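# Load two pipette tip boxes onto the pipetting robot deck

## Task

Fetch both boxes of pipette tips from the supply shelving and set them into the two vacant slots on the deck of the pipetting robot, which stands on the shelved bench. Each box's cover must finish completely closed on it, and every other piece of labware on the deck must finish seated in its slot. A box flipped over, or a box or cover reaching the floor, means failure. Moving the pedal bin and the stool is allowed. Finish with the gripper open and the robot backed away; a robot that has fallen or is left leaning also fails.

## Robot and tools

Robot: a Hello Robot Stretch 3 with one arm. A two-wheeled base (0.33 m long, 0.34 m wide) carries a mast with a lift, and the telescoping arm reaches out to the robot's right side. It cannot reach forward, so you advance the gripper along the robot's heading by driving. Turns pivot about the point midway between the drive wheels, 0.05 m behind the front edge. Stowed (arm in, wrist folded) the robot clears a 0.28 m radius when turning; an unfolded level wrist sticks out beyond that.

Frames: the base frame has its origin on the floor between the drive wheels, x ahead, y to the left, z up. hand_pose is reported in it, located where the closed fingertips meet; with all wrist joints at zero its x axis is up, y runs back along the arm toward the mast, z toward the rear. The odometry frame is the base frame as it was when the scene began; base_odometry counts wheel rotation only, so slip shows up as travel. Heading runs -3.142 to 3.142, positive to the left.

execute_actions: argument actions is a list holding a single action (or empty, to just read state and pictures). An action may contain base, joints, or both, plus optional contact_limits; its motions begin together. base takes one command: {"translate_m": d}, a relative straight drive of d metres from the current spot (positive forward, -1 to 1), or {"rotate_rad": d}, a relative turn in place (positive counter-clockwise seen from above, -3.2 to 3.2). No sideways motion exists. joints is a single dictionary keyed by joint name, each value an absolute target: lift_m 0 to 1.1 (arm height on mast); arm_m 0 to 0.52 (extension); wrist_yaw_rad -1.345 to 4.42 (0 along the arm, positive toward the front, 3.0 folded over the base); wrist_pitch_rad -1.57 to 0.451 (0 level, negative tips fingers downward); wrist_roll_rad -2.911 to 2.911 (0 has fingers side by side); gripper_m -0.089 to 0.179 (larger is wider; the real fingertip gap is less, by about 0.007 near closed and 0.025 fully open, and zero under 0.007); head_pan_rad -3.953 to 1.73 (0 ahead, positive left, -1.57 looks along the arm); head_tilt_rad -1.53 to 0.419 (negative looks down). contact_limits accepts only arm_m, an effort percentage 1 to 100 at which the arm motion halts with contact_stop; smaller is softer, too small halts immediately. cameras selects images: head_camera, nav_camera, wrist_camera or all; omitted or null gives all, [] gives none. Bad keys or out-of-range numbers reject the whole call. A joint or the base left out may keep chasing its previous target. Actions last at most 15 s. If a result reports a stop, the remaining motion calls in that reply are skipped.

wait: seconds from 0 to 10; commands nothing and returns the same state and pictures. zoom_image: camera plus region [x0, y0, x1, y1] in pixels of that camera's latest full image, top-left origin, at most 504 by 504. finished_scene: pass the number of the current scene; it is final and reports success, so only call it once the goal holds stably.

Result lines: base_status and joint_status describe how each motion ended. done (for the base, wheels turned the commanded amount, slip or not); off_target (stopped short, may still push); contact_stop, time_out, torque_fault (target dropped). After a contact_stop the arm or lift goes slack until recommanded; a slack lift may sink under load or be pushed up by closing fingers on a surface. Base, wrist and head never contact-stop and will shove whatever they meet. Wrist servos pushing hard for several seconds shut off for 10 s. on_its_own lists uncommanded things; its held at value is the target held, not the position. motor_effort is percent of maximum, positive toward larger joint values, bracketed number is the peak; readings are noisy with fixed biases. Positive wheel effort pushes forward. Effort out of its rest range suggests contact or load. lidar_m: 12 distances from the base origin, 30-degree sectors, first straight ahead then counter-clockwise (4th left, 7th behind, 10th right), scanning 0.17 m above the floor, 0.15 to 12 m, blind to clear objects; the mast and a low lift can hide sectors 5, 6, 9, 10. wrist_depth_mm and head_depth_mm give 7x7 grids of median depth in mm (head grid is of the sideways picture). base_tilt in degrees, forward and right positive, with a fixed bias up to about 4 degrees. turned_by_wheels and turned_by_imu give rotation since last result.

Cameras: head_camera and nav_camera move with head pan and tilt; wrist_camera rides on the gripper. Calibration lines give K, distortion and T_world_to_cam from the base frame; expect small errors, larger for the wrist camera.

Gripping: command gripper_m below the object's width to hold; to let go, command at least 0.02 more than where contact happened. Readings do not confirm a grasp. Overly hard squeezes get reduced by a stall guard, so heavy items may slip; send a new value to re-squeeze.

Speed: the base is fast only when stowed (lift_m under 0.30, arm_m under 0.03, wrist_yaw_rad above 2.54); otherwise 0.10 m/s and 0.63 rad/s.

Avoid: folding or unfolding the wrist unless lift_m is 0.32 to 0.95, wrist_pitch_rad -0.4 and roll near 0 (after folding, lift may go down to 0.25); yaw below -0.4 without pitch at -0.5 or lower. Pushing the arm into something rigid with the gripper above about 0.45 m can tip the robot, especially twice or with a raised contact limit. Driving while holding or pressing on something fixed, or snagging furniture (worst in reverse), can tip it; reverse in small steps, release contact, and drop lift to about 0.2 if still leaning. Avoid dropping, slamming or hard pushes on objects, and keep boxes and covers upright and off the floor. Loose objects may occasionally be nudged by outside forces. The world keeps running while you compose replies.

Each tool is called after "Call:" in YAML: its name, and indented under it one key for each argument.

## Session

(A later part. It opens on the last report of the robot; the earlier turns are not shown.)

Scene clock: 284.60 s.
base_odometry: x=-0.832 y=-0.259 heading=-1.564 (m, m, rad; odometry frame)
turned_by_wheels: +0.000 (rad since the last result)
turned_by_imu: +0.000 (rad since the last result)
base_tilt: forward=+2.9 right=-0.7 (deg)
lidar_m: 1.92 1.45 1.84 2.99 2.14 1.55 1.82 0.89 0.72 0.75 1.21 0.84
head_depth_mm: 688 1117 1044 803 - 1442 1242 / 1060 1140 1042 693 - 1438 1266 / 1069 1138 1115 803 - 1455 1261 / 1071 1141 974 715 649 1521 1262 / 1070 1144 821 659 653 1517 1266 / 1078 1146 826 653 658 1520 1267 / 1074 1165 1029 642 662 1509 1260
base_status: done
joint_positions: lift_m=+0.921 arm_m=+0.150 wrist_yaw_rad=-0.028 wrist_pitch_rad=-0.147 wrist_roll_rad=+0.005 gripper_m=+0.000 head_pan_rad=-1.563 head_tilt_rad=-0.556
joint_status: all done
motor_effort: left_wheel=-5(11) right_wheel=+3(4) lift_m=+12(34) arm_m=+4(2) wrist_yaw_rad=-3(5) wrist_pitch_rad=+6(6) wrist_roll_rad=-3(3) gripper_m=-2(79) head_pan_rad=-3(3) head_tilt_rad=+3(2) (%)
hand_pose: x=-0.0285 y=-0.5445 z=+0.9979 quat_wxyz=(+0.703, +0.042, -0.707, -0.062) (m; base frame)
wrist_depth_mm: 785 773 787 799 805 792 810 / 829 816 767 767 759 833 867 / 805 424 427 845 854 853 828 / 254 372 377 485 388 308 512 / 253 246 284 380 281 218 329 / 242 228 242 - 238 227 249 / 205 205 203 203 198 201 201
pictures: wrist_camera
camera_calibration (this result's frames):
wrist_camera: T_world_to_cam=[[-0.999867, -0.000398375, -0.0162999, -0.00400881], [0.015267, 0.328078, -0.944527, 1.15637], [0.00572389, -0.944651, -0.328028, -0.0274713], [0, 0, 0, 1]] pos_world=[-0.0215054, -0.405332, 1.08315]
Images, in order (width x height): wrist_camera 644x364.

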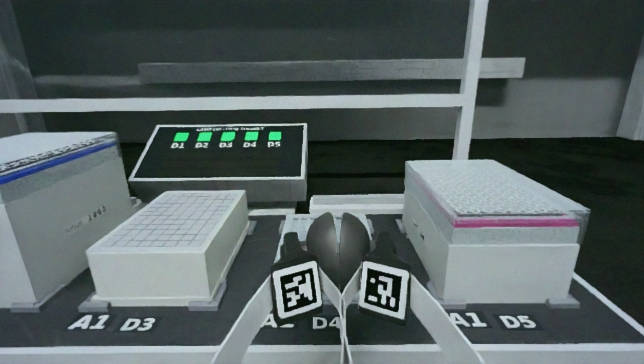

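Call:
execute_actions:
  actions:
    - {"base":{"translate_m":-0.11},"joints":{"lift_m":0.96,"arm_m":0.28,"wrist_pitch_rad":-0.13}}
  cameras: ["wrist_camera"]

Call:
execute_actions:
  actions:
    - {"joints":{"wrist_pitch_rad":-0.33}}
  cameras: ["wrist_camera"]

Call:
execute_actions:
  actions:
    - {"joints":{"wrist_pitch_rad":-0.13,"lift_m":0.99}}
  cameras: []

Call:
execute_actions:
  actions:
    - {"base":{"translate_m":0.375}}
  cameras: ["wrist_camera"]

Call:
execute_actions:
  actions:
    - {"joints":{"wrist_pitch_rad":-0.33}}
  cameras: ["wrist_camera"]

Call:
execute_actions:
  actions:
    - {"joints":{"wrist_pitch_rad":-0.13}}
  cameras: []

Call:
execute_actions:
  actions:
    - {"joints":{"arm_m":0}}
  cameras: []

Call:
execute_actions:
  actions:
    - {"joints":{"wrist_yaw_rad":1.5,"lift_m":0.85,"head_pan_rad":-1.9}}
  cameras: ["head_camera"]

Call:
zoom_image:
  camera: "head_camera"
  region: [300,30,520,250]

Scene clock: 295.87 s.
base_odometry: x=-0.833 y=-0.149 heading=-1.564 (m, m, rad; odometry frame)
turned_by_wheels: +0.000 (rad since the last result)
turned_by_imu: +0.000 (rad since the last result)
base_tilt: forward=+2.8 right=-0.5 (deg)
lidar_m: 2.04 1.55 2.00 2.99 2.05 1.46 1.71 0.81 0.66 0.73 1.21 0.93
head_depth_mm: 1063 1132 1234 680 626 944 1240 / 1050 1121 - 654 624 1397 1268 / 1066 1142 1250 - 624 1482 1236 / 1071 1140 1111 702 649 1521 1264 / 1074 1146 828 716 654 1513 1264 / 1077 1150 818 666 658 1516 1263 / 1081 1156 821 667 663 1509 1261
base_status: done
joint_positions: lift_m=+0.959 arm_m=+0.280 wrist_yaw_rad=-0.029 wrist_pitch_rad=-0.147 wrist_roll_rad=+0.005 gripper_m=+0.000 head_pan_rad=-1.563 head_tilt_rad=-0.556
joint_status: all done
motor_effort: left_wheel=-4(11) right_wheel=+3(4) lift_m=+35(33) arm_m=+3(2) wrist_yaw_rad=-2(3) wrist_pitch_rad=+6(6) wrist_roll_rad=-3(3) gripper_m=-1(2) head_pan_rad=-3(3) head_tilt_rad=+2(2) (%)
hand_pose: x=-0.0288 y=-0.6745 z=+1.0367 quat_wxyz=(+0.703, +0.042, -0.707, -0.063) (m; base frame)
wrist_depth_mm: 669 681 668 683 682 687 681 / 702 710 705 707 642 704 730 / 725 742 724 735 747 749 758 / 321 317 591 596 576 628 611 / 289 285 440 505 434 435 431 / 272 273 325 - 339 329 322 / 236 254 255 169 167 265 264
pictures: wrist_camera
camera_calibration (this result's frames):
wrist_camera: T_world_to_cam=[[-0.999867, 0.000448519, -0.016302, -0.00306503], [0.0155465, 0.328138, -0.944502, 1.23574], [0.00492569, -0.94463, -0.328101, -0.137459], [0, 0, 0, 1]] pos_world=[-0.021599, -0.53534, 1.12201]
Images, in order (width x height): wrist_camera 644x364.

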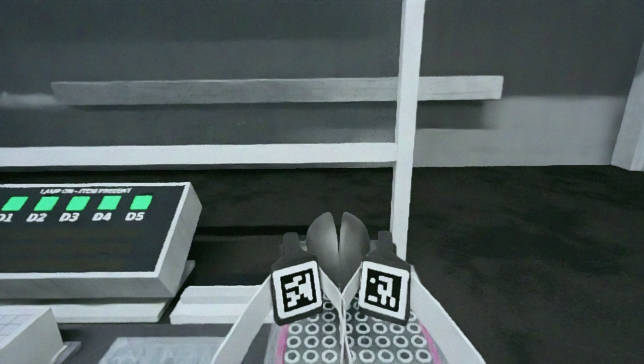

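Scene clock: 296.53 s.
base_odometry: x=-0.833 y=-0.149 heading=-1.564 (m, m, rad; odometry frame)
turned_by_wheels: +0.000 (rad since the last result)
turned_by_imu: +0.000 (rad since the last result)
base_tilt: forward=+3.0 right=-0.5 (deg)
lidar_m: 2.04 1.55 1.99 2.99 2.05 1.46 1.71 0.81 0.67 0.73 1.21 0.93
head_depth_mm: 1067 1129 1236 679 625 944 1239 / 1051 1122 - 654 625 1399 1269 / 1069 1135 1246 - 624 1478 1237 / 1069 1144 1114 702 649 1514 1269 / 1073 1146 835 719 653 1514 1268 / 1079 1152 818 667 659 1513 1267 / 1078 1152 819 667 663 1507 1266
base_status: not commanded
joint_positions: lift_m=+0.960 arm_m=+0.280 wrist_yaw_rad=-0.029 wrist_pitch_rad=-0.243 wrist_roll_rad=+0.005 gripper_m=+0.000 head_pan_rad=-1.563 head_tilt_rad=-0.556
joint_status: wrist_pitch_rad off_target (ended at -0.243, target -0.330)
on_its_own: wrist_pitch_rad is at rest, and its effort (-27) is outside its rest range (-20 to +32)
motor_effort: left_wheel=-5(4) right_wheel=+3(3) lift_m=+29(34) arm_m=+1(3) wrist_yaw_rad=-1(1) wrist_pitch_rad=-27(27) wrist_roll_rad=-3(3) gripper_m=-2(2) head_pan_rad=-3(3) head_tilt_rad=+2(3) (%)
hand_pose: x=-0.0286 y=-0.6677 z=+1.0135 quat_wxyz=(+0.699, +0.075, -0.705, -0.096) (m; base frame)
wrist_depth_mm: 657 658 669 663 662 676 672 / 715 716 711 692 723 721 731 / 725 317 632 627 655 750 690 / 294 294 501 485 481 481 479 / 269 274 368 393 358 356 352 / 257 272 272 - 285 280 280 / 219 226 224 145 142 233 233
pictures: wrist_camera
camera_calibration (this result's frames):
wrist_camera: T_world_to_cam=[[-0.999818, 0.00228312, -0.0189533, 0.000632305], [0.0181821, 0.416472, -0.908967, 1.23459], [0.00581824, -0.909146, -0.416437, -0.02536], [0, 0, 0, 1]] pos_world=[-0.0216677, -0.53723, 1.11166]
Images, in order (width x height): wrist_camera 644x364.

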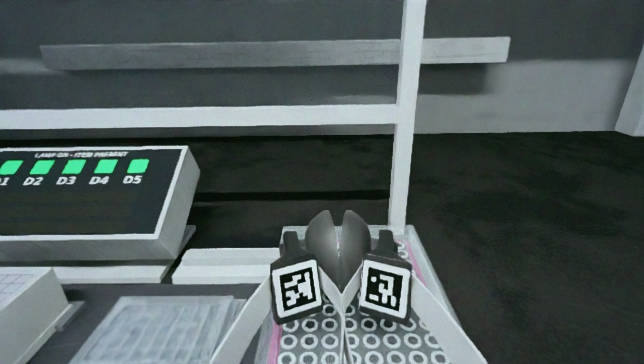

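Scene clock: 297.60 s.
base_odometry: x=-0.833 y=-0.149 heading=-1.564 (m, m, rad; odometry frame)
turned_by_wheels: +0.000 (rad since the last result)
turned_by_imu: +0.000 (rad since the last result)
base_tilt: forward=+3.1 right=-0.5 (deg)
lidar_m: 2.04 1.56 1.99 2.98 2.05 1.46 1.71 0.81 0.66 0.73 1.22 0.93
head_depth_mm: 1063 1128 - 713 625 943 1243 / 1054 1119 - 684 625 1402 1269 / 1067 1142 - 648 623 1478 1234 / 1073 1142 1112 686 649 1515 1266 / 1073 1149 829 717 654 1511 1265 / 1074 1147 818 667 658 1516 1264 / 1079 1153 818 668 662 1519 1262
base_status: not commanded
joint_positions: lift_m=+0.989 arm_m=+0.280 wrist_yaw_rad=-0.029 wrist_pitch_rad=-0.150 wrist_roll_rad=+0.005 gripper_m=+0.000 head_pan_rad=-1.563 head_tilt_rad=-0.556
joint_status: all done
motor_effort: left_wheel=-4(4) right_wheel=+3(3) lift_m=+35(38) arm_m=+1(1) wrist_yaw_rad=-2(2) wrist_pitch_rad=+7(28) wrist_roll_rad=-3(3) gripper_m=-2(2) head_pan_rad=-3(3) head_tilt_rad=+2(3) (%)
hand_pose: x=-0.0288 y=-0.6745 z=+1.0659 quat_wxyz=(+0.703, +0.043, -0.707, -0.064) (m; base frame)
wrist_depth_mm: 681 667 665 681 672 686 692 / 700 695 719 725 709 713 704 / 724 724 715 749 751 762 753 / 642 679 680 623 669 711 698 / 315 316 469 575 495 494 490 / 282 285 379 - 395 375 371 / 291 296 282 207 209 304 302
pictures: none
No camera images: the call's "cameras" was empty. Leave "cameras" out to get every camera's image.

Scene clock: 302.30 s.
base_odometry: x=-0.830 y=-0.524 heading=-1.564 (m, m, rad; odometry frame)
turned_by_wheels: +0.000 (rad since the last result)
turned_by_imu: -0.003 (rad since the last result)
base_tilt: forward=+3.0 right=-0.4 (deg)
lidar_m: 1.66 1.22 1.47 3.00 2.33 1.79 2.09 0.90 0.84 1.17 0.65 1.74
head_depth_mm: 1055 1123 - 654 625 1521 1269 / 1058 1114 - 649 624 1522 1266 / 1061 1134 - 648 624 1516 1269 / 1065 1134 1111 686 648 1523 1266 / 1065 1172 1032 674 652 1517 1265 / 1070 1161 884 725 655 1511 1268 / 638 699 787 730 662 1516 1263
base_status: done
joint_positions: lift_m=+0.989 arm_m=+0.280 wrist_yaw_rad=-0.029 wrist_pitch_rad=-0.150 wrist_roll_rad=+0.005 gripper_m=+0.000 head_pan_rad=-1.563 head_tilt_rad=-0.556
joint_status: not commanded
motor_effort: left_wheel=-4(4) right_wheel=+3(6) lift_m=+35(35) arm_m=+1(1) wrist_yaw_rad=-1(2) wrist_pitch_rad=+7(7) wrist_roll_rad=-3(3) gripper_m=-1(1) head_pan_rad=-2(2) head_tilt_rad=+3(2) (%)
hand_pose: x=-0.0288 y=-0.6745 z=+1.0659 quat_wxyz=(+0.703, +0.043, -0.707, -0.064) (m; base frame)
wrist_depth_mm: 631 666 664 669 678 683 675 / 638 695 702 703 687 715 708 / 482 725 733 732 728 739 756 / 321 623 685 613 610 604 603 / 317 506 507 563 313 308 462 / 314 365 382 - 286 275 281 / 299 288 286 164 160 234 281
pictures: wrist_camera
camera_calibration (this result's frames):
wrist_camera: T_world_to_cam=[[-0.999866, 0.000501938, -0.0163901, -0.002454], [0.0156321, 0.331031, -0.943491, 1.2642], [0.00495204, -0.94362, -0.330994, -0.124072], [0, 0, 0, 1]] pos_world=[-0.0216015, -0.535566, 1.15166]
Images, in order (width x height): wrist_camera 644x364.

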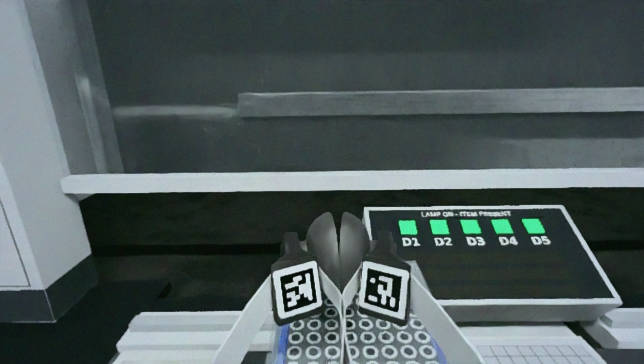

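Scene clock: 302.97 s.
base_odometry: x=-0.830 y=-0.524 heading=-1.564 (m, m, rad; odometry frame)
turned_by_wheels: +0.000 (rad since the last result)
turned_by_imu: +0.000 (rad since the last result)
base_tilt: forward=+2.9 right=-0.6 (deg)
lidar_m: 1.66 1.22 1.47 3.00 2.33 1.79 2.08 0.90 0.85 1.17 0.66 1.74
head_depth_mm: 1056 1117 - 653 627 1528 1268 / 1058 1116 - 650 625 1520 1272 / 1059 1131 - 647 624 1519 1263 / 1067 1134 1113 686 648 1520 1267 / 1071 1170 1033 674 651 1516 1271 / 1074 1159 885 725 654 1517 1265 / 640 699 788 730 661 1517 1264
base_status: not commanded
joint_positions: lift_m=+0.990 arm_m=+0.280 wrist_yaw_rad=-0.029 wrist_pitch_rad=-0.232 wrist_roll_rad=+0.005 gripper_m=+0.000 head_pan_rad=-1.563 head_tilt_rad=-0.556
joint_status: wrist_pitch_rad off_target (ended at -0.232, target -0.330)
on_its_own: wrist_pitch_rad is at rest, and its effort (-31) is outside its rest range (-20 to +32)
motor_effort: left_wheel=-4(3) right_wheel=+3(3) lift_m=+28(35) arm_m=+1(1) wrist_yaw_rad=-1(2) wrist_pitch_rad=-31(31) wrist_roll_rad=-2(3) gripper_m=-1(2) head_pan_rad=-3(3) head_tilt_rad=+3(3) (%)
hand_pose: x=-0.0286 y=-0.6686 z=+1.0461 quat_wxyz=(+0.699, +0.072, -0.705, -0.093) (m; base frame)
wrist_depth_mm: 634 657 668 662 665 667 681 / 625 697 696 687 692 687 646 / 316 717 729 742 730 738 741 / 320 556 556 586 323 324 555 / 314 433 431 481 291 290 301 / 312 311 299 - 277 277 290 / 269 243 245 144 144 211 216
pictures: wrist_camera
camera_calibration (this result's frames):
wrist_camera: T_world_to_cam=[[-0.999824, 0.00208082, -0.018662, 0.000786655], [0.0178953, 0.406653, -0.913408, 1.26274], [0.0056883, -0.913581, -0.406618, -0.025857], [0, 0, 0, 1]] pos_world=[-0.0216634, -0.537119, 1.14289]
Images, in order (width x height): wrist_camera 644x364.

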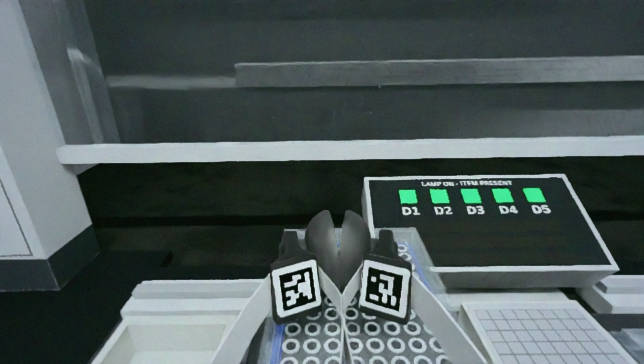

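Scene clock: 303.80 s.
base_odometry: x=-0.830 y=-0.524 heading=-1.564 (m, m, rad; odometry frame)
turned_by_wheels: +0.000 (rad since the last result)
turned_by_imu: +0.000 (rad since the last result)
base_tilt: forward=+2.9 right=-0.4 (deg)
lidar_m: 1.67 1.22 1.47 3.01 2.34 1.79 2.09 0.90 0.84 1.17 0.66 1.74
head_depth_mm: 1056 1120 - 652 625 1520 1274 / 1058 1111 - 650 624 1518 1268 / 1062 1133 - 647 624 1516 1268 / 1063 1135 1114 686 648 1514 1262 / 1065 1169 1035 672 652 1523 1262 / 1070 1159 885 726 655 1518 1263 / 639 699 789 729 661 1514 1265
base_status: not commanded
joint_positions: lift_m=+0.990 arm_m=+0.280 wrist_yaw_rad=-0.029 wrist_pitch_rad=-0.151 wrist_roll_rad=+0.005 gripper_m=+0.000 head_pan_rad=-1.563 head_tilt_rad=-0.556
joint_status: all done
motor_effort: left_wheel=-4(4) right_wheel=+3(2) lift_m=+28(28) arm_m=+1(1) wrist_yaw_rad=-2(2) wrist_pitch_rad=+7(30) wrist_roll_rad=-2(2) gripper_m=-3(1) head_pan_rad=-4(3) head_tilt_rad=+2(2) (%)
hand_pose: x=-0.0287 y=-0.6745 z=+1.0661 quat_wxyz=(+0.703, +0.043, -0.707, -0.064) (m; base frame)
wrist_depth_mm: 625 657 677 673 667 663 688 / 644 687 684 696 706 696 693 / 491 722 732 742 722 743 754 / 322 624 673 670 606 606 589 / 322 503 511 565 307 309 450 / 312 365 383 - 281 276 281 / 295 286 286 164 160 236 280
pictures: none
No camera images: the call's "cameras" was empty. Leave "cameras" out to get every camera's image.

Scene clock: 307.07 s.
base_odometry: x=-0.830 y=-0.524 heading=-1.564 (m, m, rad; odometry frame)
turned_by_wheels: +0.000 (rad since the last result)
turned_by_imu: +0.000 (rad since the last result)
base_tilt: forward=+3.0 right=-0.5 (deg)
lidar_m: 1.67 1.22 1.47 3.01 2.33 1.79 2.08 0.90 0.85 1.17 0.66 1.73
head_depth_mm: 1054 1127 816 681 602 - - / 1057 1130 808 707 - - - / 1063 1132 1044 619 - - - / 1067 1137 1116 709 648 1482 1267 / 1067 1174 1033 672 652 1508 1265 / 1071 1165 885 725 657 1513 1268 / 640 700 786 730 660 1515 1267
base_status: not commanded
joint_positions: lift_m=+0.990 arm_m=+0.000 wrist_yaw_rad=-0.029 wrist_pitch_rad=-0.150 wrist_roll_rad=+0.005 gripper_m=+0.000 head_pan_rad=-1.563 head_tilt_rad=-0.556
joint_status: all done
motor_effort: left_wheel=-4(3) right_wheel=+3(2) lift_m=+29(28) arm_m=-5(4) wrist_yaw_rad=-1(1) wrist_pitch_rad=+7(7) wrist_roll_rad=-3(2) gripper_m=-2(3) head_pan_rad=-3(3) head_tilt_rad=+3(3) (%)
hand_pose: x=-0.0288 y=-0.3949 z=+1.0663 quat_wxyz=(+0.703, +0.043, -0.707, -0.064) (m; base frame)
wrist_depth_mm: 397 489 915 925 919 899 916 / 944 509 967 943 951 961 947 / - 524 - - - - - / - 554 750 434 541 723 704 / 515 496 466 372 401 472 415 / 387 386 365 - 374 355 357 / 312 310 308 308 306 307 307
pictures: none
No camera images: the call's "cameras" was empty. Leave "cameras" out to get every camera's image.

Scene clock: 309.17 s.
base_odometry: x=-0.830 y=-0.524 heading=-1.564 (m, m, rad; odometry frame)
turned_by_wheels: +0.000 (rad since the last result)
turned_by_imu: +0.000 (rad since the last result)
base_tilt: forward=+2.8 right=-0.6 (deg)
lidar_m: 1.66 1.22 1.47 3.00 2.33 1.79 2.08 0.90 0.85 1.17 0.66 1.74
head_depth_mm: 1233 1362 1122 719 1080 1525 - / 786 1274 1047 716 1108 1476 - / 1151 1247 1040 721 1654 1526 - / 1119 1198 846 675 1577 1515 - / 1085 1157 820 670 652 1515 - / 1054 1119 1034 624 618 1515 1258 / 1024 1089 1032 706 597 1519 1262
base_status: not commanded
joint_positions: lift_m=+0.851 arm_m=+0.000 wrist_yaw_rad=+1.498 wrist_pitch_rad=-0.149 wrist_roll_rad=+0.005 gripper_m=+0.000 head_pan_rad=-1.893 head_tilt_rad=-0.556
joint_status: all done
motor_effort: left_wheel=-4(4) right_wheel=+2(2) lift_m=+12(24) arm_m=-4(5) wrist_yaw_rad=+2(2) wrist_pitch_rad=+7(7) wrist_roll_rad=-3(3) gripper_m=-3(3) head_pan_rad=-3(26) head_tilt_rad=+3(2) (%)
hand_pose: x=+0.2278 y=-0.1634 z=+0.9274 quat_wxyz=(+0.551, +0.520, -0.482, +0.440) (m; base frame)
wrist_depth_mm: - - - - - - - / - - - - - - - / 962 - - - - - - / - - - - - - - / - - - - - - - / - - - - - - - / - - - - - - 439
pictures: head_camera (sideways: a quarter turn clockwise sets it upright)
camera_calibration (this result's frames):
head_camera: T_world_to_cam=[[0.147153, 0.469366, -0.870656, 1.15284], [0.950903, -0.30943, -0.00609645, -0.00176385], [-0.272268, -0.827012, -0.491855, 0.601754], [0, 0, 0, 1]] pos_world=[-0.00412723, -0.0439904, 1.29969]
Images, in order (width x height): head_camera 896x504.

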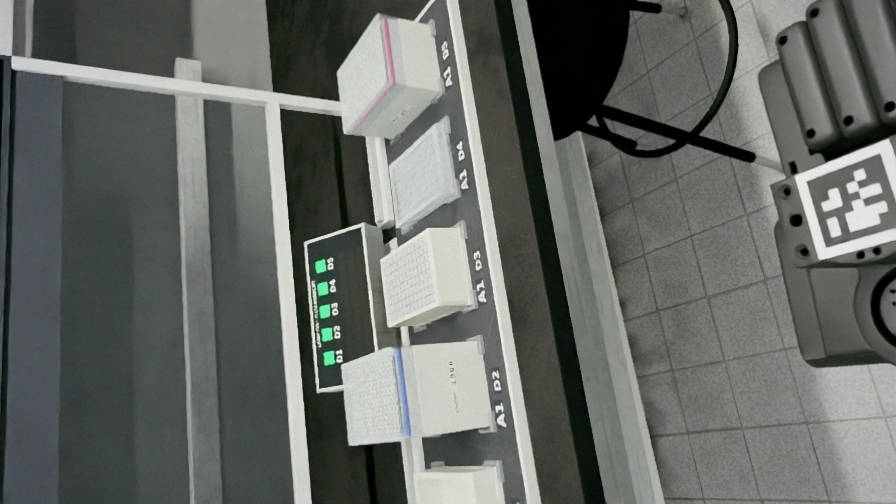

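Region (300, 30, 520, 250) of head_camera's 896x504 image, scaled by 2.291, with more detail than that image has.

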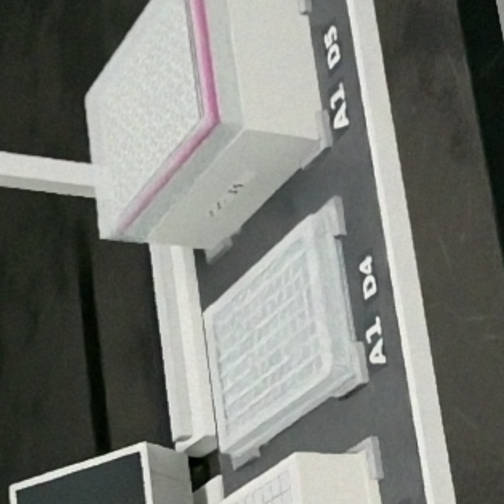

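Call:
finished_scene:
  scene: 1

The scene is finished: the task was done.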